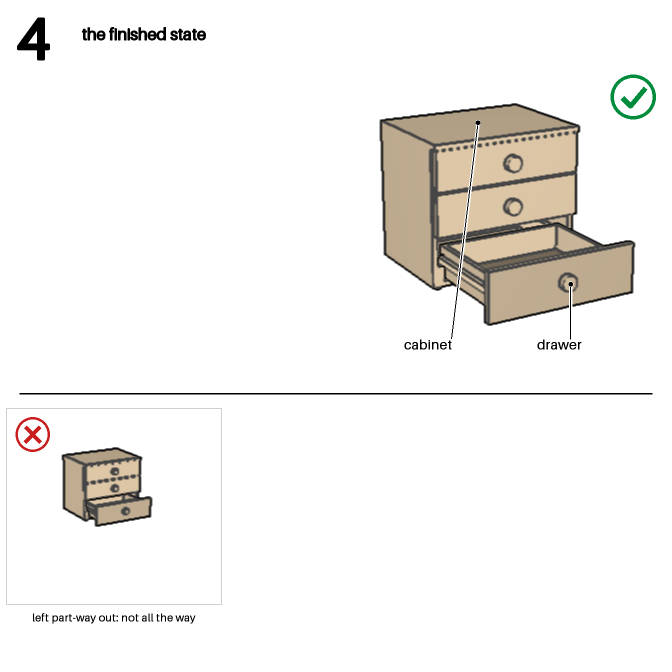

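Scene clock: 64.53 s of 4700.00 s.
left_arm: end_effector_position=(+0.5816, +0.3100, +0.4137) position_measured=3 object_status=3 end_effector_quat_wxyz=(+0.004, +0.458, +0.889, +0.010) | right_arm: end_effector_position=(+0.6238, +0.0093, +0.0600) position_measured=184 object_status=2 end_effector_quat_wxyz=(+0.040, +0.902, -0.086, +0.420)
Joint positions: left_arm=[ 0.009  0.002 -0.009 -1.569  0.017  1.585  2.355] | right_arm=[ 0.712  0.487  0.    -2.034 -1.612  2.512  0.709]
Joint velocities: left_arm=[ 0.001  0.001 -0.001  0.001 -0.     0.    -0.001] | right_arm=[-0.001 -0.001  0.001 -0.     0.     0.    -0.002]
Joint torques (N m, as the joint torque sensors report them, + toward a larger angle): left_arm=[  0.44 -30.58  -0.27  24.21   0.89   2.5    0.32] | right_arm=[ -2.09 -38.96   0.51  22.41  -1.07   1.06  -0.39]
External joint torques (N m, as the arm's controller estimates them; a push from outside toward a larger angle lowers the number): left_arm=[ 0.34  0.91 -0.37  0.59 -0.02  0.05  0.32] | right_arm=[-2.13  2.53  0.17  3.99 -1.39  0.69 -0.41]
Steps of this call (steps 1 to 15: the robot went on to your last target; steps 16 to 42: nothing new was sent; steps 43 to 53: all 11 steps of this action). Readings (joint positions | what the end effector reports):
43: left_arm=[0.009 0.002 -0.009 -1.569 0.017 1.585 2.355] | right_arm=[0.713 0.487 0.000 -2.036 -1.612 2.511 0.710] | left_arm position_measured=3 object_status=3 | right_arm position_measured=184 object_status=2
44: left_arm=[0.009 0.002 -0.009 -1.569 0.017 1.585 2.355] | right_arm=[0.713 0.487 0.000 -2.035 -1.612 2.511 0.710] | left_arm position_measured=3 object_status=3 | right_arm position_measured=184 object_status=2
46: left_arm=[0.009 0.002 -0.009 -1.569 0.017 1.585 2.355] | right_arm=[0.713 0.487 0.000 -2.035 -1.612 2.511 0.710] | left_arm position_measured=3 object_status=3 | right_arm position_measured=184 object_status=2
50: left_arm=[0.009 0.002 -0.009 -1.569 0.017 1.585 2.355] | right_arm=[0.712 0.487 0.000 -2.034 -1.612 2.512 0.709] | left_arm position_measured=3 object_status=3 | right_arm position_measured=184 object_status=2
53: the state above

Call:
{"name": "execute_actions", "arguments": {
  "actions": [
    {"rows":[[0.009,0.002,-0.009,-1.569,0.017,1.585,2.36,1,-1,0,0.711,0.489,0,-2.032,-1.614,2.513,0.707,-1,-0.8,-1],[0.009,0.002,-0.009,-1.569,0.017,1.585,2.36,1,-1,0,0.713,0.4865,0,-2.035,-1.611,2.511,0.712,-1,-0.8,-1],[0.009,0.002,-0.009,-1.569,0.017,1.585,2.36,1,-1,0,0.7143,0.4855,0,-2.0366,-1.61,2.509,0.716,-1,-0.8,-1],[0.009,0.002,-0.009,-1.569,0.017,1.585,2.36,1,-1,0,0.7154,0.4845,0,-2.0382,-1.6098,2.5075,0.72,-1,-0.8,-1],[0.009,0.002,-0.009,-1.569,0.017,1.585,2.36,1,-1,0,0.717,0.4831,0,-2.0404,-1.6096,2.506,0.723,-1,-0.8,-1],[0.009,0.002,-0.009,-1.569,0.017,1.585,2.36,1,-1,0,0.7191,0.4812,0,-2.0434,-1.6094,2.5045,0.725,-1,-0.8,-1],[0.009,0.002,-0.009,-1.569,0.017,1.585,2.36,1,-1,0,0.7216,0.479,0,-2.0469,-1.6091,2.503,0.7272,-1,-0.8,-1],[0.009,0.002,-0.009,-1.569,0.017,1.585,2.36,1,-1,0,0.7242,0.4767,0,-2.0505,-1.6088,2.5014,0.7294,-1,-0.8,-1],[0.009,0.002,-0.009,-1.569,0.017,1.585,2.36,1,-1,0,0.7268,0.4744,0,-2.0542,-1.6084,2.4998,0.7315,-1,-0.8,-1],[0.009,0.002,-0.009,-1.569,0.017,1.585,2.36,1,-1,0,0.7294,0.4721,0,-2.0578,-1.6081,2.4983,0.7337,-1,-0.8,-1]],"steps":10}
  ],
  "pictures": false
}}

Call:
{"name": "execute_actions", "arguments": {
  "actions": [
    {"rows":[[0.009,0.002,-0.009,-1.569,0.017,1.585,2.36,1,-1,0,0.7321,0.4699,0,-2.0612,-1.6075,2.4968,0.7357,-1,-0.8,-1],[0.009,0.002,-0.009,-1.569,0.017,1.585,2.36,1,-1,0,0.7348,0.4677,0,-2.0647,-1.6069,2.4952,0.7377,-1,-0.8,-1],[0.009,0.002,-0.009,-1.569,0.017,1.585,2.36,1,-1,0,0.7374,0.4654,0,-2.0681,-1.6063,2.4937,0.7397,-1,-0.8,-1],[0.009,0.002,-0.009,-1.569,0.017,1.585,2.36,1,-1,0,0.7401,0.4632,0,-2.0716,-1.6057,2.4921,0.7417,-1,-0.8,-1],[0.009,0.002,-0.009,-1.569,0.017,1.585,2.36,1,-1,0,0.7428,0.461,0,-2.075,-1.6051,2.4906,0.7437,-1,-0.8,-1],[0.009,0.002,-0.009,-1.569,0.017,1.585,2.36,1,-1,0,0.7455,0.4588,0,-2.0784,-1.6045,2.489,0.7457,-1,-0.8,-1],[0.009,0.002,-0.009,-1.569,0.017,1.585,2.36,1,-1,0,0.7482,0.4566,0,-2.0819,-1.6039,2.4875,0.7477,-1,-0.8,-1],[0.009,0.002,-0.009,-1.569,0.017,1.585,2.36,1,-1,0,0.7508,0.4543,0,-2.0853,-1.6034,2.4859,0.7497,-1,-0.8,-1],[0.009,0.002,-0.009,-1.569,0.017,1.585,2.36,1,-1,0,0.7535,0.4521,0,-2.0888,-1.6028,2.4844,0.7517,-1,-0.8,-1],[0.009,0.002,-0.009,-1.569,0.017,1.585,2.36,1,-1,0,0.7562,0.4499,0,-2.0922,-1.6022,2.4828,0.7537,-1,-0.8,-1],[0.009,0.002,-0.009,-1.569,0.017,1.585,2.36,1,-1,0,0.7589,0.4477,0,-2.0956,-1.6016,2.4813,0.7557,-1,-0.8,-1],[0.009,0.002,-0.009,-1.569,0.017,1.585,2.36,1,-1,0,0.7616,0.4455,0,-2.0991,-1.601,2.4797,0.7577,-1,-0.8,-1],[0.009,0.002,-0.009,-1.569,0.017,1.585,2.36,1,-1,0,0.7642,0.4432,0,-2.1025,-1.6004,2.4782,0.7597,-1,-0.8,-1],[0.009,0.002,-0.009,-1.569,0.017,1.585,2.36,1,-1,0,0.7669,0.441,0,-2.106,-1.5998,2.4766,0.7617,-1,-0.8,-1],[0.009,0.002,-0.009,-1.569,0.017,1.585,2.36,1,-1,0,0.7696,0.4388,0,-2.1094,-1.5992,2.4751,0.7637,-1,-0.8,-1]],"steps":15}
  ],
  "pictures": false
}}

Call:
{"name": "execute_actions", "arguments": {
  "actions": [
    {"rows":[[0.009,0.002,-0.009,-1.569,0.017,1.585,2.36,1,-1,0,0.7724,0.4367,0,-2.1126,-1.5983,2.4735,0.7655,-1,-0.8,-1],[0.009,0.002,-0.009,-1.569,0.017,1.585,2.36,1,-1,0,0.7753,0.4346,0,-2.1158,-1.5974,2.472,0.7673,-1,-0.8,-1],[0.009,0.002,-0.009,-1.569,0.017,1.585,2.36,1,-1,0,0.7781,0.4326,0,-2.119,-1.5965,2.4704,0.7691,-1,-0.8,-1],[0.009,0.002,-0.009,-1.569,0.017,1.585,2.36,1,-1,0,0.7809,0.4305,0,-2.1222,-1.5955,2.4688,0.771,-1,-0.8,-1],[0.009,0.002,-0.009,-1.569,0.017,1.585,2.36,1,-1,0,0.7837,0.4284,0,-2.1254,-1.5946,2.4672,0.7728,-1,-0.8,-1],[0.009,0.002,-0.009,-1.569,0.017,1.585,2.36,1,-1,0,0.7866,0.4263,0,-2.1286,-1.5937,2.4657,0.7746,-1,-0.8,-1],[0.009,0.002,-0.009,-1.569,0.017,1.585,2.36,1,-1,0,0.7894,0.4242,0,-2.1318,-1.5928,2.4641,0.7764,-1,-0.8,-1],[0.009,0.002,-0.009,-1.569,0.017,1.585,2.36,1,-1,0,0.7922,0.4222,0,-2.135,-1.5919,2.4625,0.7782,-1,-0.8,-1],[0.009,0.002,-0.009,-1.569,0.017,1.585,2.36,1,-1,0,0.795,0.4201,0,-2.1382,-1.591,2.4609,0.78,-1,-0.8,-1],[0.009,0.002,-0.009,-1.569,0.017,1.585,2.36,1,-1,0,0.7979,0.418,0,-2.1414,-1.5901,2.4594,0.7818,-1,-0.8,-1],[0.009,0.002,-0.009,-1.569,0.017,1.585,2.36,1,-1,0,0.8007,0.4159,0,-2.1446,-1.5892,2.4578,0.7836,-1,-0.8,-1],[0.009,0.002,-0.009,-1.569,0.017,1.585,2.36,1,-1,0,0.8035,0.4138,0,-2.1478,-1.5882,2.4562,0.7855,-1,-0.8,-1],[0.009,0.002,-0.009,-1.569,0.017,1.585,2.36,1,-1,0,0.8063,0.4118,0,-2.151,-1.5873,2.4546,0.7873,-1,-0.8,-1],[0.009,0.002,-0.009,-1.569,0.017,1.585,2.36,1,-1,0,0.8092,0.4097,0,-2.1542,-1.5864,2.4531,0.7891,-1,-0.8,-1],[0.009,0.002,-0.009,-1.569,0.017,1.585,2.36,1,-1,0,0.812,0.4076,0,-2.1574,-1.5855,2.4515,0.7909,-1,-0.8,-1]],"steps":15}
  ],
  "pictures": false
}}

Call:
{"name": "execute_actions", "arguments": {
  "actions": [
    {"rows":[[0.009,0.002,-0.009,-1.569,0.017,1.585,2.36,1,-1,0,0.815,0.4057,0,-2.1604,-1.5843,2.4499,0.7925,-1,-0.8,-1],[0.009,0.002,-0.009,-1.569,0.017,1.585,2.36,1,-1,0,0.8179,0.4037,0,-2.1633,-1.583,2.4483,0.7942,-1,-0.8,-1],[0.009,0.002,-0.009,-1.569,0.017,1.585,2.36,1,-1,0,0.8209,0.4018,0,-2.1663,-1.5818,2.4467,0.7958,-1,-0.8,-1],[0.009,0.002,-0.009,-1.569,0.017,1.585,2.36,1,-1,0,0.8239,0.3999,0,-2.1692,-1.5805,2.4452,0.7975,-1,-0.8,-1],[0.009,0.002,-0.009,-1.569,0.017,1.585,2.36,1,-1,0,0.8269,0.3979,0,-2.1722,-1.5793,2.4436,0.7991,-1,-0.8,-1],[0.009,0.002,-0.009,-1.569,0.017,1.585,2.36,1,-1,0,0.8298,0.396,0,-2.1751,-1.5781,2.442,0.8007,-1,-0.8,-1],[0.009,0.002,-0.009,-1.569,0.017,1.585,2.36,1,-1,0,0.8328,0.3941,0,-2.1781,-1.5768,2.4404,0.8024,-1,-0.8,-1],[0.009,0.002,-0.009,-1.569,0.017,1.585,2.36,1,-1,0,0.8358,0.3921,0,-2.181,-1.5756,2.4388,0.804,-1,-0.8,-1],[0.009,0.002,-0.009,-1.569,0.017,1.585,2.36,1,-1,0,0.8388,0.3902,0,-2.184,-1.5743,2.4372,0.8057,-1,-0.8,-1],[0.009,0.002,-0.009,-1.569,0.017,1.585,2.36,1,-1,0,0.8417,0.3883,0,-2.1869,-1.5731,2.4356,0.8073,-1,-0.8,-1],[0.009,0.002,-0.009,-1.569,0.017,1.585,2.36,1,-1,0,0.8447,0.3863,0,-2.1899,-1.5719,2.434,0.8089,-1,-0.8,-1],[0.009,0.002,-0.009,-1.569,0.017,1.585,2.36,1,-1,0,0.8477,0.3844,0,-2.1928,-1.5706,2.4325,0.8106,-1,-0.8,-1],[0.009,0.002,-0.009,-1.569,0.017,1.585,2.36,1,-1,0,0.8507,0.3825,0,-2.1958,-1.5694,2.4309,0.8122,-1,-0.8,-1],[0.009,0.002,-0.009,-1.569,0.017,1.585,2.36,1,-1,0,0.8536,0.3805,0,-2.1987,-1.5681,2.4293,0.8139,-1,-0.8,-1],[0.009,0.002,-0.009,-1.569,0.017,1.585,2.36,1,-1,0,0.8566,0.3786,0,-2.2017,-1.5669,2.4277,0.8155,-1,-0.8,-1]],"steps":15}
  ],
  "pictures": false
}}

Call:
{"name": "execute_actions", "arguments": {
  "actions": [
    {"rows":[[0.009,0.002,-0.009,-1.569,0.017,1.585,2.36,1,-1,0,0.8585,0.3775,0,-2.2034,-1.566,2.427,0.8155,-1,-0.8,-1],[0.009,0.002,-0.009,-1.569,0.017,1.585,2.36,1,-1,0,0.8603,0.3764,0,-2.205,-1.5652,2.4264,0.8155,-1,-0.8,-1],[0.009,0.002,-0.009,-1.569,0.017,1.585,2.36,1,-1,0,0.8622,0.3753,0,-2.2067,-1.5643,2.4258,0.8155,-1,-0.8,-1],[0.009,0.002,-0.009,-1.569,0.017,1.585,2.36,1,-1,0,0.864,0.3742,0,-2.2083,-1.5634,2.4252,0.8155,-1,-0.8,-1],[0.009,0.002,-0.009,-1.569,0.017,1.585,2.36,1,-1,0,0.8659,0.3731,0,-2.21,-1.5626,2.4246,0.8155,-1,-0.8,-1],[0.009,0.002,-0.009,-1.569,0.017,1.585,2.36,1,-1,0,0.8678,0.372,0,-2.2117,-1.5617,2.424,0.8155,-1,-0.8,-1],[0.009,0.002,-0.009,-1.569,0.017,1.585,2.36,1,-1,0,0.8696,0.371,0,-2.2133,-1.5608,2.4234,0.816,-1,-0.8,-1]],"steps":12}
  ],
  "pictures": false
}}

Scene clock: 76.57 s of 4700.00 s.
left_arm: end_effector_position=(+0.5816, +0.3100, +0.4137) position_measured=3 object_status=3 end_effector_quat_wxyz=(+0.004, +0.458, +0.889, +0.010) | right_arm: end_effector_position=(+0.6184, +0.0102, +0.0601) position_measured=184 object_status=2 end_effector_quat_wxyz=(+0.040, +0.902, -0.086, +0.420)
Joint positions: left_arm=[ 0.009  0.002 -0.009 -1.569  0.017  1.585  2.355] | right_arm=[ 0.721  0.48  -0.    -2.047 -1.612  2.506  0.717]
Joint velocities: left_arm=[-0.    -0.001 -0.001 -0.     0.001  0.     0.   ] | right_arm=[ 0.068 -0.062 -0.002 -0.098  0.001 -0.035  0.045]
Joint torques (N m, as the joint torque sensors report them, + toward a larger angle): left_arm=[  0.4  -30.68  -0.26  24.01   0.88   2.49   0.31] | right_arm=[  2.28 -43.36   0.77  16.35   1.1   -0.06   0.28]
External joint torques (N m, as the arm's controller estimates them; a push from outside toward a larger angle lowers the number): left_arm=[ 0.46  0.8  -0.2   0.4  -0.02  0.05  0.3 ] | right_arm=[ 2.46 -2.51  0.45 -2.27  0.78 -0.38  0.26]
Steps of this call (steps 1 to 15: the robot went on to your last target; steps 16 to 90: nothing new was sent; then 8.70 s passed at rest; steps 91 to 100: all 10 steps of this action). Readings (joint positions | what the end effector reports):
91: left_arm=[0.009 0.002 -0.009 -1.569 0.017 1.585 2.355] | right_arm=[0.712 0.487 0.000 -2.034 -1.612 2.512 0.708] | left_arm position_measured=3 object_status=3 | right_arm position_measured=184 object_status=2
92: left_arm=[0.009 0.002 -0.009 -1.569 0.017 1.585 2.355] | right_arm=[0.712 0.487 0.000 -2.035 -1.612 2.512 0.709] | left_arm position_measured=3 object_status=3 | right_arm position_measured=184 object_status=2
94: left_arm=[0.009 0.002 -0.009 -1.569 0.017 1.585 2.355] | right_arm=[0.712 0.487 0.000 -2.035 -1.612 2.511 0.710] | left_arm position_measured=3 object_status=3 | right_arm position_measured=184 object_status=2
98: left_arm=[0.009 0.002 -0.009 -1.569 0.017 1.585 2.355] | right_arm=[0.717 0.483 0.000 -2.041 -1.612 2.509 0.714] | left_arm position_measured=3 object_status=3 | right_arm position_measured=184 object_status=2
100: the state above

Scene clock: 77.07 s of 4700.00 s.
left_arm: end_effector_position=(+0.5816, +0.3100, +0.4137) position_measured=3 object_status=3 end_effector_quat_wxyz=(+0.004, +0.458, +0.889, +0.010) | right_arm: end_effector_position=(+0.5943, +0.0151, +0.0606) position_measured=184 object_status=2 end_effector_quat_wxyz=(+0.041, +0.902, -0.084, +0.421)
Joint positions: left_arm=[ 0.009  0.002 -0.009 -1.569  0.017  1.585  2.355] | right_arm=[ 0.76   0.447 -0.001 -2.098 -1.605  2.484  0.745]
Joint velocities: left_arm=[-0.001  0.     0.    -0.001  0.001 -0.001  0.002] | right_arm=[ 0.081 -0.065 -0.    -0.101  0.016 -0.041  0.056]
Joint torques (N m, as the joint torque sensors report them, + toward a larger angle): left_arm=[  0.33 -30.62  -0.2   24.22   0.88   2.49   0.3 ] | right_arm=[  1.27 -41.39   1.13  16.78   1.07   0.03   0.18]
External joint torques (N m, as the arm's controller estimates them; a push from outside toward a larger angle lowers the number): left_arm=[ 0.34  0.78 -0.19  0.68 -0.02  0.06  0.3 ] | right_arm=[ 1.81 -1.69  1.05 -1.61  0.8  -0.2   0.15]
Steps of this call (steps 1 to 15: all 15 steps of this action). Readings (joint positions | what the end effector reports):
1: left_arm=[0.009 0.002 -0.009 -1.569 0.017 1.585 2.355] | right_arm=[0.723 0.477 -0.000 -2.050 -1.612 2.505 0.718] | left_arm position_measured=3 object_status=3 | right_arm position_measured=184 object_status=2
2: left_arm=[0.009 0.002 -0.009 -1.569 0.017 1.585 2.355] | right_arm=[0.726 0.475 -0.000 -2.053 -1.612 2.504 0.720] | left_arm position_measured=3 object_status=3 | right_arm position_measured=184 object_status=2
4: left_arm=[0.009 0.002 -0.009 -1.569 0.017 1.585 2.355] | right_arm=[0.731 0.471 -0.000 -2.060 -1.611 2.501 0.724] | left_arm position_measured=3 object_status=3 | right_arm position_measured=184 object_status=2
8: left_arm=[0.009 0.002 -0.009 -1.569 0.017 1.585 2.355] | right_arm=[0.741 0.462 -0.000 -2.074 -1.609 2.495 0.731] | left_arm position_measured=3 object_status=3 | right_arm position_measured=184 object_status=2
15: the state above

Scene clock: 77.57 s of 4700.00 s.
left_arm: end_effector_position=(+0.5816, +0.3100, +0.4137) position_measured=3 object_status=3 end_effector_quat_wxyz=(+0.004, +0.458, +0.889, +0.010) | right_arm: end_effector_position=(+0.5699, +0.0200, +0.0610) position_measured=184 object_status=2 end_effector_quat_wxyz=(+0.040, +0.902, -0.084, +0.421)
Joint positions: left_arm=[ 0.009  0.002 -0.009 -1.569  0.017  1.585  2.355] | right_arm=[ 0.802  0.415 -0.001 -2.147 -1.592  2.46   0.773]
Joint velocities: left_arm=[ 0.001 -0.    -0.    -0.001 -0.001 -0.001 -0.   ] | right_arm=[ 0.085 -0.061 -0.001 -0.094  0.025 -0.042  0.054]
Joint torques (N m, as the joint torque sensors report them, + toward a larger angle): left_arm=[  0.5  -30.56  -0.37  23.89   0.88   2.5    0.31] | right_arm=[  2.29 -40.5    0.96  15.4    1.     0.     0.09]
External joint torques (N m, as the arm's controller estimates them; a push from outside toward a larger angle lowers the number): left_arm=[ 0.48  0.97 -0.4   0.29 -0.02  0.07  0.31] | right_arm=[ 2.69 -2.03  0.77 -2.62  0.79 -0.2   0.07]
Steps of this call (steps 1 to 15: all 15 steps of this action). Readings (joint positions | what the end effector reports):
1: left_arm=[0.009 0.002 -0.009 -1.569 0.017 1.585 2.355] | right_arm=[0.763 0.444 -0.001 -2.101 -1.604 2.482 0.747] | left_arm position_measured=3 object_status=3 | right_arm position_measured=184 object_status=2
2: left_arm=[0.009 0.002 -0.009 -1.569 0.017 1.585 2.355] | right_arm=[0.766 0.442 -0.001 -2.105 -1.604 2.481 0.749] | left_arm position_measured=3 object_status=3 | right_arm position_measured=184 object_status=2
4: left_arm=[0.009 0.002 -0.009 -1.569 0.017 1.585 2.355] | right_arm=[0.771 0.438 -0.001 -2.111 -1.602 2.478 0.753] | left_arm position_measured=3 object_status=3 | right_arm position_measured=184 object_status=2
8: left_arm=[0.009 0.002 -0.009 -1.569 0.017 1.585 2.355] | right_arm=[0.782 0.430 -0.001 -2.124 -1.599 2.471 0.760] | left_arm position_measured=3 object_status=3 | right_arm position_measured=184 object_status=2
15: the state above

Scene clock: 78.07 s of 4700.00 s.
left_arm: end_effector_position=(+0.5816, +0.3100, +0.4137) position_measured=3 object_status=3 end_effector_quat_wxyz=(+0.004, +0.458, +0.889, +0.010) | right_arm: end_effector_position=(+0.5454, +0.0249, +0.0614) position_measured=184 object_status=2 end_effector_quat_wxyz=(+0.040, +0.902, -0.084, +0.421)
Joint positions: left_arm=[ 0.009  0.002 -0.009 -1.569  0.017  1.585  2.355] | right_arm=[ 0.847  0.386 -0.001 -2.192 -1.575  2.436  0.798]
Joint velocities: left_arm=[ 0.001  0.001 -0.     0.001 -0.     0.001  0.001] | right_arm=[ 0.089 -0.057  0.    -0.088  0.034 -0.041  0.049]
Joint torques (N m, as the joint torque sensors report them, + toward a larger angle): left_arm=[  0.4  -30.65  -0.22  23.97   0.91   2.49   0.3 ] | right_arm=[  1.74 -39.77   1.01  16.03   0.96  -0.01   0.29]
External joint torques (N m, as the arm's controller estimates them; a push from outside toward a larger angle lowers the number): left_arm=[ 0.38  0.88 -0.24  0.32  0.    0.03  0.3 ] | right_arm=[ 2.24 -2.49  0.93 -1.65  0.79 -0.17  0.27]
Steps of this call (steps 1 to 15: all 15 steps of this action). Readings (joint positions | what the end effector reports):
1: left_arm=[0.009 0.002 -0.009 -1.569 0.017 1.585 2.355] | right_arm=[0.805 0.413 -0.001 -2.150 -1.591 2.459 0.774] | left_arm position_measured=3 object_status=3 | right_arm position_measured=184 object_status=2
2: left_arm=[0.009 0.002 -0.009 -1.569 0.017 1.585 2.355] | right_arm=[0.808 0.411 -0.001 -2.153 -1.590 2.457 0.776] | left_arm position_measured=3 object_status=3 | right_arm position_measured=184 object_status=2
4: left_arm=[0.009 0.002 -0.009 -1.569 0.017 1.585 2.355] | right_arm=[0.814 0.407 -0.001 -2.159 -1.588 2.454 0.780] | left_arm position_measured=3 object_status=3 | right_arm position_measured=184 object_status=2
8: left_arm=[0.009 0.002 -0.009 -1.569 0.017 1.585 2.355] | right_arm=[0.826 0.399 -0.001 -2.171 -1.583 2.447 0.786] | left_arm position_measured=3 object_status=3 | right_arm position_measured=184 object_status=2
15: the state above

Scene clock: 78.47 s of 4700.00 s.
left_arm: end_effector_position=(+0.5816, +0.3100, +0.4137) position_measured=3 object_status=3 end_effector_quat_wxyz=(+0.004, +0.458, +0.889, +0.010) | right_arm: end_effector_position=(+0.5349, +0.0271, +0.0616) position_measured=184 object_status=2 end_effector_quat_wxyz=(+0.040, +0.902, -0.085, +0.421)
Joint positions: left_arm=[ 0.009  0.002 -0.009 -1.569  0.017  1.585  2.355] | right_arm=[ 0.866  0.374 -0.001 -2.21  -1.565  2.426  0.808]
Joint velocities: left_arm=[ 0.001  0.    -0.     0.001 -0.     0.     0.002] | right_arm=[ 0.006 -0.003 -0.001 -0.003  0.005 -0.005  0.01 ]
Joint torques (N m, as the joint torque sensors report them, + toward a larger angle): left_arm=[  0.26 -30.54  -0.33  23.82   0.87   2.49   0.32] | right_arm=[  2.64 -39.9    1.43  15.15   0.94   0.11   0.28]
External joint torques (N m, as the arm's controller estimates them; a push from outside toward a larger angle lowers the number): left_arm=[ 0.18  0.94 -0.41  0.2  -0.05  0.04  0.32] | right_arm=[ 2.82 -2.92  1.46 -2.12  0.78 -0.07  0.26]
Steps of this call (steps 1 to 12: all 12 steps of this action). Readings (joint positions | what the end effector reports):
1: left_arm=[0.009 0.002 -0.009 -1.569 0.017 1.585 2.355] | right_arm=[0.849 0.384 -0.001 -2.194 -1.574 2.435 0.799] | left_arm position_measured=3 object_status=3 | right_arm position_measured=184 object_status=2
2: left_arm=[0.009 0.002 -0.009 -1.569 0.017 1.585 2.355] | right_arm=[0.852 0.383 -0.001 -2.197 -1.573 2.433 0.801] | left_arm position_measured=3 object_status=3 | right_arm position_measured=184 object_status=2
4: left_arm=[0.009 0.002 -0.009 -1.569 0.017 1.585 2.355] | right_arm=[0.856 0.380 -0.001 -2.201 -1.571 2.431 0.803] | left_arm position_measured=3 object_status=3 | right_arm position_measured=184 object_status=2
8: left_arm=[0.009 0.002 -0.009 -1.569 0.017 1.585 2.355] | right_arm=[0.864 0.375 -0.001 -2.208 -1.567 2.427 0.806] | left_arm position_measured=3 object_status=3 | right_arm position_measured=184 object_status=2
12: the state above

Call:
{"name": "execute_actions", "arguments": {
  "actions": [
    {"rows":[[0.009,0.002,-0.009,-1.569,0.017,1.585,2.36,1,-1,0,0.8724,0.3694,0,-2.2157,-1.5594,2.421,0.82,-1,-0.8,-1],[0.009,0.002,-0.009,-1.569,0.017,1.585,2.36,1,-1,0,0.8753,0.3678,0,-2.2181,-1.558,2.4185,0.824,-1,-0.8,-1],[0.009,0.002,-0.009,-1.569,0.017,1.585,2.36,1,-1,0,0.8781,0.3662,0,-2.2205,-1.5566,2.4165,0.826,-1,-0.8,-1],[0.009,0.002,-0.009,-1.569,0.017,1.585,2.36,1,-1,0,0.881,0.3646,0,-2.2229,-1.5552,2.4151,0.8273,-1,-0.8,-1],[0.009,0.002,-0.009,-1.569,0.017,1.585,2.36,1,-1,0,0.8838,0.363,0,-2.2253,-1.5538,2.4136,0.8286,-1,-0.8,-1],[0.009,0.002,-0.009,-1.569,0.017,1.585,2.36,1,-1,0,0.8867,0.3614,0,-2.2278,-1.5524,2.4122,0.83,-1,-0.8,-1],[0.009,0.002,-0.009,-1.569,0.017,1.585,2.36,1,-1,0,0.8895,0.3598,0,-2.2302,-1.551,2.4107,0.8313,-1,-0.8,-1],[0.009,0.002,-0.009,-1.569,0.017,1.585,2.36,1,-1,0,0.8924,0.3582,0,-2.2326,-1.5496,2.4092,0.8326,-1,-0.8,-1],[0.009,0.002,-0.009,-1.569,0.017,1.585,2.36,1,-1,0,0.8952,0.3566,0,-2.235,-1.5482,2.4078,0.8339,-1,-0.8,-1],[0.009,0.002,-0.009,-1.569,0.017,1.585,2.36,1,-1,0,0.8981,0.355,0,-2.2374,-1.5468,2.4063,0.8353,-1,-0.8,-1],[0.009,0.002,-0.009,-1.569,0.017,1.585,2.36,1,-1,0,0.9009,0.3534,0,-2.2398,-1.5454,2.4049,0.8366,-1,-0.8,-1],[0.009,0.002,-0.009,-1.569,0.017,1.585,2.36,1,-1,0,0.9038,0.3518,0,-2.2422,-1.544,2.4034,0.8379,-1,-0.8,-1]],"steps":12}
  ],
  "pictures": false
}}

Call:
{"name": "execute_actions", "arguments": {
  "actions": [
    {"rows":[[0.009,0.002,-0.009,-1.569,0.017,1.585,2.36,1,-1,0,0.9071,0.3502,0,-2.2446,-1.5422,2.4018,0.8393,-1,-0.8,-1],[0.009,0.002,-0.009,-1.569,0.017,1.585,2.36,1,-1,0,0.9104,0.3485,0,-2.2471,-1.5404,2.4001,0.8406,-1,-0.8,-1],[0.009,0.002,-0.009,-1.569,0.017,1.585,2.36,1,-1,0,0.9137,0.3469,0,-2.2495,-1.5386,2.3985,0.842,-1,-0.8,-1],[0.009,0.002,-0.009,-1.569,0.017,1.585,2.36,1,-1,0,0.917,0.3453,0,-2.252,-1.5368,2.3968,0.8433,-1,-0.8,-1],[0.009,0.002,-0.009,-1.569,0.017,1.585,2.36,1,-1,0,0.9203,0.3436,0,-2.2544,-1.535,2.3952,0.8447,-1,-0.8,-1],[0.009,0.002,-0.009,-1.569,0.017,1.585,2.36,1,-1,0,0.9236,0.342,0,-2.2568,-1.5332,2.3936,0.846,-1,-0.8,-1],[0.009,0.002,-0.009,-1.569,0.017,1.585,2.36,1,-1,0,0.9269,0.3404,0,-2.2593,-1.5314,2.3919,0.8474,-1,-0.8,-1],[0.009,0.002,-0.009,-1.569,0.017,1.585,2.36,1,-1,0,0.9303,0.3387,0,-2.2617,-1.5296,2.3903,0.8487,-1,-0.8,-1],[0.009,0.002,-0.009,-1.569,0.017,1.585,2.36,1,-1,0,0.9336,0.3371,0,-2.2642,-1.5278,2.3886,0.8501,-1,-0.8,-1],[0.009,0.002,-0.009,-1.569,0.017,1.585,2.36,1,-1,0,0.9369,0.3355,0,-2.2666,-1.526,2.387,0.8514,-1,-0.8,-1],[0.009,0.002,-0.009,-1.569,0.017,1.585,2.36,1,-1,0,0.9402,0.3338,0,-2.269,-1.5242,2.3854,0.8528,-1,-0.8,-1],[0.009,0.002,-0.009,-1.569,0.017,1.585,2.36,1,-1,0,0.9435,0.3322,0,-2.2715,-1.5224,2.3837,0.8541,-1,-0.8,-1],[0.009,0.002,-0.009,-1.569,0.017,1.585,2.36,1,-1,0,0.9468,0.3306,0,-2.2739,-1.5206,2.3821,0.8555,-1,-0.8,-1],[0.009,0.002,-0.009,-1.569,0.017,1.585,2.36,1,-1,0,0.9501,0.3289,0,-2.2764,-1.5188,2.3804,0.8568,-1,-0.8,-1],[0.009,0.002,-0.009,-1.569,0.017,1.585,2.36,1,-1,0,0.9534,0.3273,0,-2.2788,-1.517,2.3788,0.8582,-1,-0.8,-1]],"steps":15}
  ],
  "pictures": false
}}

Call:
{"name": "execute_actions", "arguments": {
  "actions": [
    {"rows":[[0.009,0.002,-0.009,-1.569,0.017,1.585,2.36,1,-1,0,0.9568,0.3258,0,-2.281,-1.5149,2.3771,0.8594,-1,-0.8,-1],[0.009,0.002,-0.009,-1.569,0.017,1.585,2.36,1,-1,0,0.9603,0.3243,0,-2.2832,-1.5129,2.3755,0.8607,-1,-0.8,-1],[0.009,0.002,-0.009,-1.569,0.017,1.585,2.36,1,-1,0,0.9637,0.3229,0,-2.2853,-1.5108,2.3738,0.8619,-1,-0.8,-1],[0.009,0.002,-0.009,-1.569,0.017,1.585,2.36,1,-1,0,0.9672,0.3214,0,-2.2875,-1.5088,2.3722,0.8631,-1,-0.8,-1],[0.009,0.002,-0.009,-1.569,0.017,1.585,2.36,1,-1,0,0.9706,0.3199,0,-2.2897,-1.5067,2.3705,0.8644,-1,-0.8,-1],[0.009,0.002,-0.009,-1.569,0.017,1.585,2.36,1,-1,0,0.9741,0.3184,0,-2.2919,-1.5047,2.3689,0.8656,-1,-0.8,-1],[0.009,0.002,-0.009,-1.569,0.017,1.585,2.36,1,-1,0,0.9775,0.3169,0,-2.2941,-1.5026,2.3672,0.8668,-1,-0.8,-1],[0.009,0.002,-0.009,-1.569,0.017,1.585,2.36,1,-1,0,0.981,0.3155,0,-2.2962,-1.5006,2.3656,0.8681,-1,-0.8,-1],[0.009,0.002,-0.009,-1.569,0.017,1.585,2.36,1,-1,0,0.9844,0.314,0,-2.2984,-1.4985,2.3639,0.8693,-1,-0.8,-1],[0.009,0.002,-0.009,-1.569,0.017,1.585,2.36,1,-1,0,0.9879,0.3125,0,-2.3006,-1.4965,2.3623,0.8705,-1,-0.8,-1],[0.009,0.002,-0.009,-1.569,0.017,1.585,2.36,1,-1,0,0.9913,0.311,0,-2.3028,-1.4944,2.3606,0.871,-1,-0.8,-1],[0.009,0.002,-0.009,-1.569,0.017,1.585,2.36,1,-1,0,0.9948,0.3095,0,-2.305,-1.4924,2.359,0.871,-1,-0.8,-1],[0.009,0.002,-0.009,-1.569,0.017,1.585,2.36,1,-1,0,0.9982,0.3081,0,-2.3071,-1.4903,2.3573,0.871,-1,-0.8,-1],[0.009,0.002,-0.009,-1.569,0.017,1.585,2.36,1,-1,0,1.0017,0.3066,0,-2.3093,-1.4883,2.356,0.871,-1,-0.8,-1],[0.009,0.002,-0.009,-1.569,0.017,1.585,2.36,1,-1,0,1.0051,0.3051,0,-2.3115,-1.4862,2.356,0.871,-1,-0.8,-1]],"steps":15}
  ],
  "pictures": false
}}

Call:
{"name": "execute_actions", "arguments": {
  "actions": [
    {"steps":6}
  ]
}}

Scene clock: 87.40 s of 4700.00 s.
left_arm: end_effector_position=(+0.5816, +0.3100, +0.4137) position_measured=3 object_status=3 end_effector_quat_wxyz=(+0.004, +0.458, +0.889, +0.010) | right_arm: end_effector_position=(+0.5204, +0.0300, +0.0619) position_measured=184 object_status=2 end_effector_quat_wxyz=(+0.040, +0.902, -0.085, +0.422)
Joint positions: left_arm=[ 0.009  0.002 -0.009 -1.569  0.017  1.585  2.355] | right_arm=[ 0.894  0.359 -0.001 -2.233 -1.553  2.411  0.822]
Joint velocities: left_arm=[ 0.001  0.001 -0.001 -0.     0.001  0.001 -0.001] | right_arm=[ 0.086 -0.047 -0.001 -0.071  0.039 -0.039  0.035]
Joint torques (N m, as the joint torque sensors report them, + toward a larger angle): left_arm=[  0.54 -30.62  -0.44  23.93   0.89   2.5    0.3 ] | right_arm=[  2.12 -38.57   1.44  15.84   1.08   0.11   0.27]
External joint torques (N m, as the arm's controller estimates them; a push from outside toward a larger angle lowers the number): left_arm=[ 0.6   0.68 -0.39  0.41 -0.01  0.07  0.3 ] | right_arm=[ 2.5  -2.2   1.32 -1.6   0.96 -0.03  0.25]
Steps of this call (steps 1 to 15: the robot went on to your last target; steps 16 to 90: nothing new was sent; then 5.53 s passed at rest; steps 91 to 102: all 12 steps of this action). Readings (joint positions | what the end effector reports):
91: left_arm=[0.009 0.002 -0.009 -1.569 0.017 1.585 2.355] | right_arm=[0.867 0.374 -0.001 -2.210 -1.565 2.425 0.811] | left_arm position_measured=3 object_status=3 | right_arm position_measured=184 object_status=2
92: left_arm=[0.009 0.002 -0.009 -1.569 0.017 1.585 2.355] | right_arm=[0.868 0.373 -0.001 -2.211 -1.564 2.424 0.811] | left_arm position_measured=3 object_status=3 | right_arm position_measured=184 object_status=2
94: left_arm=[0.009 0.002 -0.009 -1.569 0.017 1.585 2.355] | right_arm=[0.872 0.371 -0.001 -2.215 -1.563 2.422 0.813] | left_arm position_measured=3 object_status=3 | right_arm position_measured=184 object_status=2
98: left_arm=[0.009 0.002 -0.009 -1.569 0.017 1.585 2.355] | right_arm=[0.883 0.365 -0.001 -2.224 -1.558 2.417 0.817] | left_arm position_measured=3 object_status=3 | right_arm position_measured=184 object_status=2
102: the state above

Scene clock: 87.90 s of 4700.00 s.
left_arm: end_effector_position=(+0.5816, +0.3100, +0.4137) position_measured=3 object_status=3 end_effector_quat_wxyz=(+0.004, +0.458, +0.889, +0.010) | right_arm: end_effector_position=(+0.4963, +0.0349, +0.0623) position_measured=184 object_status=2 end_effector_quat_wxyz=(+0.040, +0.902, -0.084, +0.422)
Joint positions: left_arm=[ 0.009  0.002 -0.009 -1.569  0.017  1.585  2.355] | right_arm=[ 0.942  0.334 -0.001 -2.27  -1.527  2.387  0.842]
Joint velocities: left_arm=[ 0.001 -0.002  0.001  0.    -0.     0.001 -0.001] | right_arm=[ 0.099 -0.047 -0.    -0.07   0.05  -0.044  0.04 ]
Joint torques (N m, as the joint torque sensors report them, + toward a larger angle): left_arm=[  0.25 -30.7   -0.42  23.87   0.89   2.51   0.3 ] | right_arm=[  2.76 -38.81   1.53  15.9    0.82   0.13   0.26]
External joint torques (N m, as the arm's controller estimates them; a push from outside toward a larger angle lowers the number): left_arm=[ 0.1   0.98 -0.56  0.17 -0.03  0.05  0.3 ] | right_arm=[ 3.28 -3.36  1.51 -1.39  0.74  0.03  0.24]
Steps of this call (steps 1 to 15: all 15 steps of this action). Readings (joint positions | what the end effector reports):
1: left_arm=[0.009 0.002 -0.009 -1.569 0.017 1.585 2.355] | right_arm=[0.897 0.357 -0.001 -2.236 -1.551 2.410 0.824] | left_arm position_measured=3 object_status=3 | right_arm position_measured=184 object_status=2
2: left_arm=[0.009 0.002 -0.009 -1.569 0.017 1.585 2.355] | right_arm=[0.900 0.355 -0.001 -2.238 -1.550 2.408 0.825] | left_arm position_measured=3 object_status=3 | right_arm position_measured=184 object_status=2
4: left_arm=[0.009 0.002 -0.009 -1.569 0.017 1.585 2.355] | right_arm=[0.906 0.352 -0.001 -2.243 -1.546 2.405 0.827] | left_arm position_measured=3 object_status=3 | right_arm position_measured=184 object_status=2
8: left_arm=[0.009 0.002 -0.009 -1.569 0.017 1.585 2.355] | right_arm=[0.919 0.346 -0.001 -2.253 -1.539 2.398 0.833] | left_arm position_measured=3 object_status=3 | right_arm position_measured=184 object_status=2
15: the state above

Scene clock: 88.40 s of 4700.00 s.
left_arm: end_effector_position=(+0.5816, +0.3100, +0.4137) position_measured=3 object_status=3 end_effector_quat_wxyz=(+0.004, +0.458, +0.889, +0.010) | right_arm: end_effector_position=(+0.4717, +0.0398, +0.0627) position_measured=184 object_status=2 end_effector_quat_wxyz=(+0.039, +0.902, -0.084, +0.422)
Joint positions: left_arm=[ 0.009  0.002 -0.009 -1.569  0.017  1.585  2.355] | right_arm=[ 0.994  0.312 -0.001 -2.304 -1.497  2.362  0.859]
Joint velocities: left_arm=[-0.001  0.     0.002  0.001  0.     0.001 -0.002] | right_arm=[ 0.101 -0.045  0.    -0.064  0.06  -0.039  0.024]
Joint torques (N m, as the joint torque sensors report them, + toward a larger angle): left_arm=[  0.14 -30.65  -0.4   23.91   0.88   2.51   0.3 ] | right_arm=[  2.44 -36.34   1.49  16.13   0.85   0.36   0.35]
External joint torques (N m, as the arm's controller estimates them; a push from outside toward a larger angle lowers the number): left_arm=[ 0.17  0.86 -0.37  0.27 -0.02  0.06  0.29] | right_arm=[ 2.99 -1.83  1.57 -0.89  0.83  0.26  0.33]
Steps of this call (steps 1 to 15: all 15 steps of this action). Readings (joint positions | what the end effector reports):
1: left_arm=[0.009 0.002 -0.009 -1.569 0.017 1.585 2.355] | right_arm=[0.946 0.333 -0.001 -2.273 -1.525 2.385 0.843] | left_arm position_measured=3 object_status=3 | right_arm position_measured=184 object_status=2
2: left_arm=[0.009 0.002 -0.009 -1.569 0.017 1.585 2.355] | right_arm=[0.949 0.331 -0.001 -2.275 -1.523 2.383 0.844] | left_arm position_measured=3 object_status=3 | right_arm position_measured=184 object_status=2
4: left_arm=[0.009 0.002 -0.009 -1.569 0.017 1.585 2.355] | right_arm=[0.956 0.328 -0.001 -2.279 -1.519 2.380 0.847] | left_arm position_measured=3 object_status=3 | right_arm position_measured=184 object_status=2
8: left_arm=[0.009 0.002 -0.009 -1.569 0.017 1.585 2.355] | right_arm=[0.969 0.322 -0.001 -2.288 -1.511 2.373 0.852] | left_arm position_measured=3 object_status=3 | right_arm position_measured=184 object_status=2
15: the state above

Scene clock: 88.60 s of 4700.00 s.
left_arm: end_effector_position=(+0.5816, +0.3100, +0.4137) position_measured=3 object_status=3 end_effector_quat_wxyz=(+0.004, +0.458, +0.889, +0.010) | right_arm: end_effector_position=(+0.4680, +0.0406, +0.0628) position_measured=184 object_status=2 end_effector_quat_wxyz=(+0.039, +0.902, -0.084, +0.422)
Joint positions: left_arm=[ 0.009  0.002 -0.009 -1.569  0.017  1.585  2.355] | right_arm=[ 1.001  0.308 -0.001 -2.308 -1.491  2.358  0.863]
Joint velocities: left_arm=[ 0.001  0.    -0.     0.     0.001 -0.     0.   ] | right_arm=[ 0.008 -0.002 -0.001 -0.001  0.008 -0.004  0.008]
Joint torques (N m, as the joint torque sensors report them, + toward a larger angle): left_arm=[  0.35 -30.75  -0.52  23.93   0.88   2.51   0.28] | right_arm=[  2.34 -37.68   1.48  15.13   0.91   0.16   0.46]
External joint torques (N m, as the arm's controller estimates them; a push from outside toward a larger angle lowers the number): left_arm=[ 0.28  0.7  -0.58  0.34 -0.03  0.07  0.28] | right_arm=[ 2.5  -3.12  1.59 -1.58  0.85  0.04  0.44]
Steps of this call (steps 1 to 6: the robot went on to your last target). Readings (joint positions | what the end effector reports):
1: left_arm=[0.009 0.002 -0.009 -1.569 0.017 1.585 2.355] | right_arm=[0.997 0.310 -0.001 -2.305 -1.495 2.360 0.860] | left_arm position_measured=3 object_status=3 | right_arm position_measured=184 object_status=2
2: left_arm=[0.009 0.002 -0.009 -1.569 0.017 1.585 2.355] | right_arm=[0.999 0.309 -0.001 -2.307 -1.494 2.359 0.861] | left_arm position_measured=3 object_status=3 | right_arm position_measured=184 object_status=2
4: left_arm=[0.009 0.002 -0.009 -1.569 0.017 1.585 2.355] | right_arm=[1.001 0.309 -0.001 -2.308 -1.492 2.358 0.862] | left_arm position_measured=3 object_status=3 | right_arm position_measured=184 object_status=2
6: the state above
camera_calibration (this result's frames):
cam_left_wrist: T_world_to_cam=[[0.932521, 0.361114, 0.00138037, -0.649955], [0.338383, -0.875144, 0.34586, -0.0585876], [0.126103, -0.322055, -0.938285, 0.609758], [0, 0, 0, 1]] pos_world=[0.54903, 0.379811, 0.593287]
cam_right_wrist: T_world_to_cam=[[-0.212758, -0.973296, -0.0861896, 0.152561], [-0.838438, 0.227149, -0.495403, 0.433481], [0.501752, -0.0331365, -0.864377, 0.0159134], [0, 0, 0, 1]] pos_world=[0.387921, 0.0505495, 0.241652]

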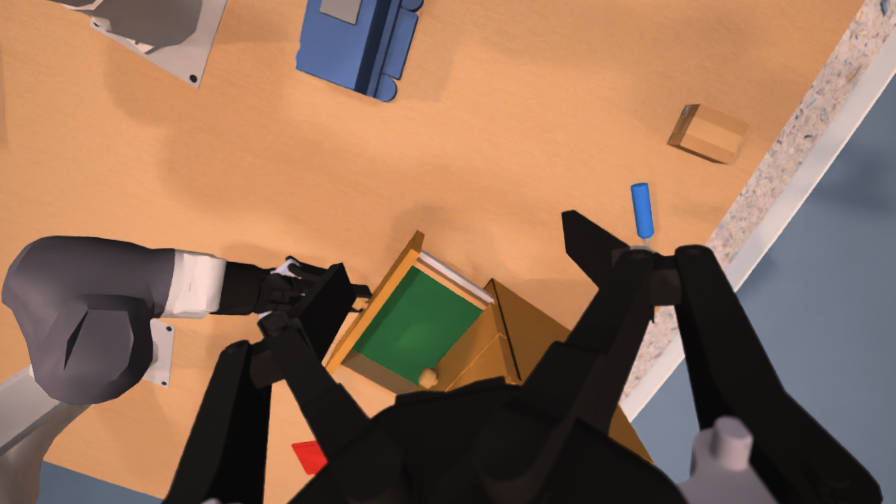

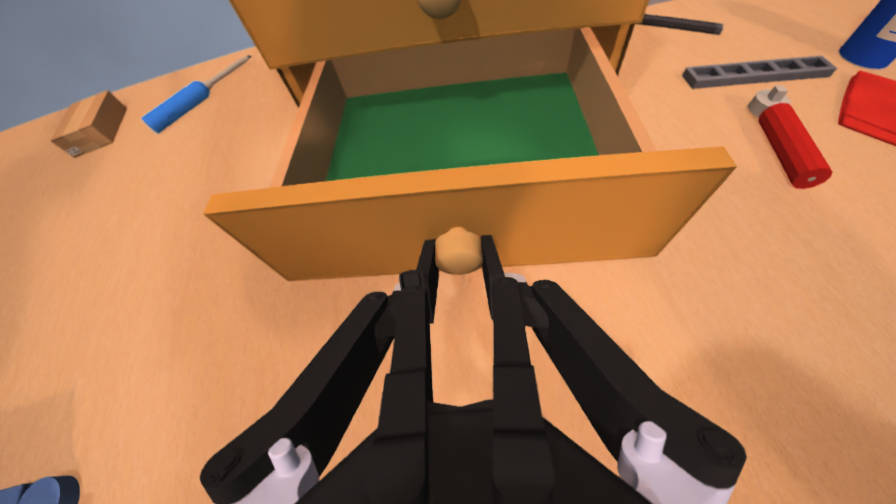

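Call:
{"name": "execute_actions", "arguments": {
  "actions": [
    {"rows":[[0.009,0.002,-0.009,-1.569,0.017,1.585,2.36,1,-1,0,1.0072,0.3043,0,-2.3127,-1.4849,2.354,0.874,-1,-0.8,-1],[0.009,0.002,-0.009,-1.569,0.017,1.585,2.36,1,-1,0,1.0094,0.3035,0,-2.3138,-1.4835,2.353,0.8747,-1,-0.8,-1],[0.009,0.002,-0.009,-1.569,0.017,1.585,2.36,1,-1,0,1.0115,0.3027,0,-2.315,-1.4822,2.352,0.8754,-1,-0.8,-1],[0.009,0.002,-0.009,-1.569,0.017,1.585,2.36,1,-1,0,1.0137,0.3018,0,-2.3162,-1.4808,2.351,0.876,-1,-0.8,-1],[0.009,0.002,-0.009,-1.569,0.017,1.585,2.36,1,-1,0,1.0158,0.301,0,-2.3173,-1.4795,2.35,0.8767,-1,-0.8,-1],[0.009,0.002,-0.009,-1.569,0.017,1.585,2.36,1,-1,0,1.0179,0.3002,0,-2.3185,-1.4781,2.349,0.8774,-1,-0.8,-1],[0.009,0.002,-0.009,-1.569,0.017,1.585,2.36,1,-1,0,1.0201,0.2994,0,-2.3197,-1.4768,2.348,0.8781,-1,-0.8,-1],[0.009,0.002,-0.009,-1.569,0.017,1.585,2.36,1,-1,0,1.0222,0.2986,0,-2.3208,-1.4754,2.347,0.8788,-1,-0.8,-1],[0.009,0.002,-0.009,-1.569,0.017,1.585,2.36,1,-1,0,1.0244,0.2978,0,-2.322,-1.4741,2.346,0.8794,-1,-0.8,-1],[0.009,0.002,-0.009,-1.569,0.017,1.585,2.36,1,-1,0,1.0265,0.297,0,-2.3232,-1.4727,2.345,0.88,-1,-0.8,-1],[0.009,0.002,-0.009,-1.569,0.017,1.585,2.36,1,-1,0,1.0286,0.2962,0,-2.3243,-1.4714,2.344,0.8805,-1,-0.8,-1],[0.009,0.002,-0.009,-1.569,0.017,1.585,2.36,1,-1,0,1.0308,0.2953,0,-2.3255,-1.47,2.343,0.881,-1,-0.8,-1],[0.009,0.002,-0.009,-1.569,0.017,1.585,2.36,1,-1,0,1.0329,0.2945,0,-2.3267,-1.4687,2.342,0.8812,-1,-0.8,-1],[0.009,0.002,-0.009,-1.569,0.017,1.585,2.36,1,-1,0,1.0351,0.2937,0,-2.3278,-1.4673,2.3415,0.8812,-1,-0.8,-1],[0.009,0.002,-0.009,-1.569,0.017,1.585,2.36,1,-1,0,1.0372,0.2929,0,-2.329,-1.466,2.341,0.8812,-1,-0.8,-1]],"steps":15}
  ],
  "pictures": false
}}

Call:
{"name": "execute_actions", "arguments": {
  "actions": [
    {"rows":[[0.009,0.002,-0.009,-1.569,0.017,1.585,2.36,1,-1,0,1.0379,0.2926,0,-2.3294,-1.4655,2.3407,0.8814,-1,-0.8,-1],[0.009,0.002,-0.009,-1.569,0.017,1.585,2.36,1,-1,0,1.0387,0.2924,0,-2.3297,-1.4651,2.3403,0.8817,-1,-0.8,-1],[0.009,0.002,-0.009,-1.569,0.017,1.585,2.36,1,-1,0,1.0394,0.2921,0,-2.3301,-1.4646,2.34,0.8819,-1,-0.8,-1],[0.009,0.002,-0.009,-1.569,0.017,1.585,2.36,1,-1,0,1.0401,0.2919,0,-2.3305,-1.4641,2.3397,0.8822,-1,-0.8,-1],[0.009,0.002,-0.009,-1.569,0.017,1.585,2.36,1,-1,0,1.0408,0.2916,0,-2.3309,-1.4637,2.3393,0.8824,-1,-0.8,-1],[0.009,0.002,-0.009,-1.569,0.017,1.585,2.36,1,-1,0,1.0416,0.2913,0,-2.3312,-1.4632,2.339,0.8827,-1,-0.8,-1],[0.009,0.002,-0.009,-1.569,0.017,1.585,2.36,1,-1,0,1.0423,0.2911,0,-2.3316,-1.4627,2.3387,0.8829,-1,-0.8,-1],[0.009,0.002,-0.009,-1.569,0.017,1.585,2.36,1,-1,0,1.043,0.2908,0,-2.332,-1.4623,2.3383,0.8832,-1,-0.8,-1],[0.009,0.002,-0.009,-1.569,0.017,1.585,2.36,1,-1,0,1.0437,0.2906,0,-2.3324,-1.4618,2.338,0.8834,-1,-0.8,-1],[0.009,0.002,-0.009,-1.569,0.017,1.585,2.36,1,-1,0,1.0445,0.2903,0,-2.3327,-1.4613,2.3377,0.8837,-1,-0.8,-1],[0.009,0.002,-0.009,-1.569,0.017,1.585,2.36,1,-1,0,1.0452,0.29,0,-2.3331,-1.4609,2.3373,0.8839,-1,-0.8,-1],[0.009,0.002,-0.009,-1.569,0.017,1.585,2.36,1,-1,0,1.0459,0.2898,0,-2.3335,-1.4604,2.337,0.8842,-1,-0.8,-1],[0.009,0.002,-0.009,-1.569,0.017,1.585,2.36,1,-1,0,1.0466,0.2895,0,-2.3339,-1.4599,2.3367,0.8844,-1,-0.8,-1],[0.009,0.002,-0.009,-1.569,0.017,1.585,2.36,1,-1,0,1.0474,0.2893,0,-2.3342,-1.4595,2.3363,0.8847,-1,-0.8,-1],[0.009,0.002,-0.009,-1.569,0.017,1.585,2.36,1,-1,0,1.0481,0.289,0,-2.3346,-1.459,2.336,0.8849,-1,-0.8,-1]],"steps":15}
  ],
  "pictures": false
}}

Scene clock: 93.70 s of 4700.00 s.
left_arm: end_effector_position=(+0.5816, +0.3100, +0.4137) position_measured=3 object_status=3 end_effector_quat_wxyz=(+0.004, +0.458, +0.889, +0.010) | right_arm: end_effector_position=(+0.4553, +0.0432, +0.0630) position_measured=184 object_status=2 end_effector_quat_wxyz=(+0.039, +0.902, -0.084, +0.422)
Joint positions: left_arm=[ 0.009  0.002 -0.009 -1.569  0.017  1.585  2.355] | right_arm=[ 1.029  0.298 -0.001 -2.323 -1.474  2.345  0.871]
Joint velocities: left_arm=[ 0.    -0.001  0.001  0.001  0.001  0.001  0.001] | right_arm=[ 0.064 -0.025  0.    -0.035  0.04  -0.025  0.014]
Joint torques (N m, as the joint torque sensors report them, + toward a larger angle): left_arm=[  0.3  -30.81  -0.37  23.94   0.89   2.5    0.29] | right_arm=[  2.32 -36.85   1.51  16.27   0.83   0.24   0.26]
External joint torques (N m, as the arm's controller estimates them; a push from outside toward a larger angle lowers the number): left_arm=[ 0.23  0.66 -0.44  0.32 -0.02  0.06  0.29] | right_arm=[ 2.53 -2.82  1.4  -0.46  0.81  0.12  0.24]
Steps of this call (steps 1 to 15: the robot went on to your last target; steps 16 to 90: nothing new was sent; then 1.60 s passed at rest; steps 91 to 105: all 15 steps of this action). Readings (joint positions | what the end effector reports):
91: left_arm=[0.009 0.002 -0.009 -1.569 0.017 1.585 2.355] | right_arm=[1.002 0.308 -0.001 -2.308 -1.490 2.357 0.864] | left_arm position_measured=3 object_status=3 | right_arm position_measured=184 object_status=2
92: left_arm=[0.009 0.002 -0.009 -1.569 0.017 1.585 2.355] | right_arm=[1.003 0.308 -0.001 -2.309 -1.490 2.357 0.865] | left_arm position_measured=3 object_status=3 | right_arm position_measured=184 object_status=2
94: left_arm=[0.009 0.002 -0.009 -1.569 0.017 1.585 2.355] | right_arm=[1.006 0.307 -0.001 -2.311 -1.488 2.355 0.865] | left_arm position_measured=3 object_status=3 | right_arm position_measured=184 object_status=2
98: left_arm=[0.009 0.002 -0.009 -1.569 0.017 1.585 2.355] | right_arm=[1.014 0.304 -0.001 -2.315 -1.484 2.352 0.868] | left_arm position_measured=3 object_status=3 | right_arm position_measured=184 object_status=2
105: the state above

Scene clock: 94.20 s of 4700.00 s.
left_arm: end_effector_position=(+0.5816, +0.3100, +0.4137) position_measured=3 object_status=3 end_effector_quat_wxyz=(+0.004, +0.458, +0.889, +0.010) | right_arm: end_effector_position=(+0.4488, +0.0445, +0.0631) position_measured=184 object_status=2 end_effector_quat_wxyz=(+0.039, +0.902, -0.084, +0.422)
Joint positions: left_arm=[ 0.009  0.002 -0.009 -1.569  0.017  1.585  2.355] | right_arm=[ 1.043  0.293 -0.001 -2.331 -1.465  2.338  0.876]
Joint velocities: left_arm=[-0.001 -0.    -0.002  0.    -0.     0.001 -0.001] | right_arm=[ 0.021 -0.007 -0.001 -0.01   0.013 -0.009  0.007]
Joint torques (N m, as the joint torque sensors report them, + toward a larger angle): left_arm=[  0.33 -30.51  -0.44  24.01   0.86   2.52   0.32] | right_arm=[  1.36 -37.15   1.29  15.17   0.84   0.11   0.37]
External joint torques (N m, as the arm's controller estimates them; a push from outside toward a larger angle lowers the number): left_arm=[ 0.38  1.   -0.39  0.38 -0.04  0.07  0.31] | right_arm=[ 1.54 -3.21  1.33 -1.47  0.82  0.01  0.35]
Steps of this call (steps 1 to 15: all 15 steps of this action). Readings (joint positions | what the end effector reports):
1: left_arm=[0.009 0.002 -0.009 -1.569 0.017 1.585 2.355] | right_arm=[1.031 0.297 -0.001 -2.324 -1.473 2.344 0.872] | left_arm position_measured=3 object_status=3 | right_arm position_measured=184 object_status=2
2: left_arm=[0.009 0.002 -0.009 -1.569 0.017 1.585 2.355] | right_arm=[1.032 0.297 -0.001 -2.325 -1.472 2.343 0.872] | left_arm position_measured=3 object_status=3 | right_arm position_measured=184 object_status=2
4: left_arm=[0.009 0.002 -0.009 -1.569 0.017 1.585 2.355] | right_arm=[1.035 0.296 -0.001 -2.326 -1.471 2.342 0.873] | left_arm position_measured=3 object_status=3 | right_arm position_measured=184 object_status=2
8: left_arm=[0.009 0.002 -0.009 -1.569 0.017 1.585 2.355] | right_arm=[1.038 0.295 -0.001 -2.328 -1.468 2.340 0.874] | left_arm position_measured=3 object_status=3 | right_arm position_measured=184 object_status=2
15: the state above

Call:
{"name": "execute_actions", "arguments": {
  "actions": [
    {"rows":[[0.009,0.002,-0.009,-1.569,0.017,1.585,2.36,1,-1,0,1.0488,0.2888,0,-2.335,-1.4585,2.3357,0.8851,-1,-0.8,-1],[0.009,0.002,-0.009,-1.569,0.017,1.585,2.36,1,-1,0,1.0496,0.2885,0,-2.3353,-1.4581,2.3353,0.8853,-1,-0.8,-1],[0.009,0.002,-0.009,-1.569,0.017,1.585,2.36,1,-1,0,1.0503,0.2883,0,-2.3357,-1.4576,2.335,0.8855,-1,-0.8,-1],[0.009,0.002,-0.009,-1.569,0.017,1.585,2.36,1,-1,0,1.051,0.2881,0,-2.3361,-1.4571,2.3346,0.8858,-1,-0.8,-1],[0.009,0.002,-0.009,-1.569,0.017,1.585,2.36,1,-1,0,1.0517,0.2878,0,-2.3364,-1.4567,2.3343,0.886,-1,-0.8,-1],[0.009,0.002,-0.009,-1.569,0.017,1.585,2.36,1,-1,0,1.0525,0.2876,0,-2.3368,-1.4562,2.334,0.8862,-1,-0.8,-1],[0.009,0.002,-0.009,-1.569,0.017,1.585,2.36,1,-1,0,1.0532,0.2874,0,-2.3372,-1.4557,2.3336,0.8865,-1,-0.8,-1],[0.009,0.002,-0.009,-1.569,0.017,1.585,2.36,1,-1,0,1.0539,0.2871,0,-2.3375,-1.4553,2.3333,0.8867,-1,-0.8,-1],[0.009,0.002,-0.009,-1.569,0.017,1.585,2.36,1,-1,0,1.0546,0.2869,0,-2.3379,-1.4548,2.3329,0.8869,-1,-0.8,-1],[0.009,0.002,-0.009,-1.569,0.017,1.585,2.36,1,-1,0,1.0554,0.2867,0,-2.3383,-1.4543,2.3326,0.8872,-1,-0.8,-1],[0.009,0.002,-0.009,-1.569,0.017,1.585,2.36,1,-1,0,1.0561,0.2864,0,-2.3386,-1.4539,2.3323,0.8874,-1,-0.8,-1],[0.009,0.002,-0.009,-1.569,0.017,1.585,2.36,1,-1,0,1.0568,0.2862,0,-2.339,-1.4534,2.3319,0.8876,-1,-0.8,-1],[0.009,0.002,-0.009,-1.569,0.017,1.585,2.36,1,-1,0,1.0575,0.286,0,-2.3394,-1.4529,2.3316,0.8878,-1,-0.8,-1],[0.009,0.002,-0.009,-1.569,0.017,1.585,2.36,1,-1,0,1.0583,0.2857,0,-2.3397,-1.4525,2.3312,0.8881,-1,-0.8,-1],[0.009,0.002,-0.009,-1.569,0.017,1.585,2.36,1,-1,0,1.059,0.2855,0,-2.3401,-1.452,2.3309,0.8883,-1,-0.8,-1]],"steps":15}
  ],
  "pictures": false
}}

Scene clock: 97.47 s of 4700.00 s.
left_arm: end_effector_position=(+0.5816, +0.3100, +0.4137) position_measured=3 object_status=3 end_effector_quat_wxyz=(+0.004, +0.458, +0.889, +0.010) | right_arm: end_effector_position=(+0.4438, +0.0455, +0.0632) position_measured=184 object_status=2 end_effector_quat_wxyz=(+0.039, +0.902, -0.084, +0.422)
Joint positions: left_arm=[ 0.009  0.002 -0.009 -1.569  0.017  1.585  2.355] | right_arm=[ 1.054  0.289 -0.001 -2.336 -1.458  2.333  0.88 ]
Joint velocities: left_arm=[-0.001  0.    -0.    -0.001  0.001 -0.001 -0.   ] | right_arm=[ 0.022 -0.007  0.    -0.011  0.013 -0.009  0.008]
Joint torques (N m, as the joint torque sensors report them, + toward a larger angle): left_arm=[  0.46 -30.53  -0.51  24.02   0.9    2.53   0.32] | right_arm=[  1.63 -36.69   1.41  15.69   0.97   0.07   0.29]
External joint torques (N m, as the arm's controller estimates them; a push from outside toward a larger angle lowers the number): left_arm=[ 0.61  0.74 -0.37  0.53  0.01  0.1   0.32] | right_arm=[ 1.74 -2.9   1.38 -0.9   0.95 -0.04  0.27]
Steps of this call (steps 1 to 15: the robot went on to your last target; steps 16 to 83: nothing new was sent; steps 84 to 98: all 15 steps of this action). Readings (joint positions | what the end effector reports):
84: left_arm=[0.009 0.002 -0.009 -1.569 0.017 1.585 2.355] | right_arm=[1.045 0.292 -0.001 -2.331 -1.463 2.337 0.878] | left_arm position_measured=3 object_status=3 | right_arm position_measured=184 object_status=2
85: left_arm=[0.009 0.002 -0.009 -1.569 0.017 1.585 2.355] | right_arm=[1.045 0.292 -0.001 -2.332 -1.463 2.337 0.878] | left_arm position_measured=3 object_status=3 | right_arm position_measured=184 object_status=2
87: left_arm=[0.009 0.002 -0.009 -1.569 0.017 1.585 2.355] | right_arm=[1.046 0.292 -0.001 -2.332 -1.463 2.336 0.878] | left_arm position_measured=3 object_status=3 | right_arm position_measured=184 object_status=2
91: left_arm=[0.009 0.002 -0.009 -1.569 0.017 1.585 2.355] | right_arm=[1.049 0.291 -0.001 -2.334 -1.461 2.335 0.878] | left_arm position_measured=3 object_status=3 | right_arm position_measured=184 object_status=2
98: the state above


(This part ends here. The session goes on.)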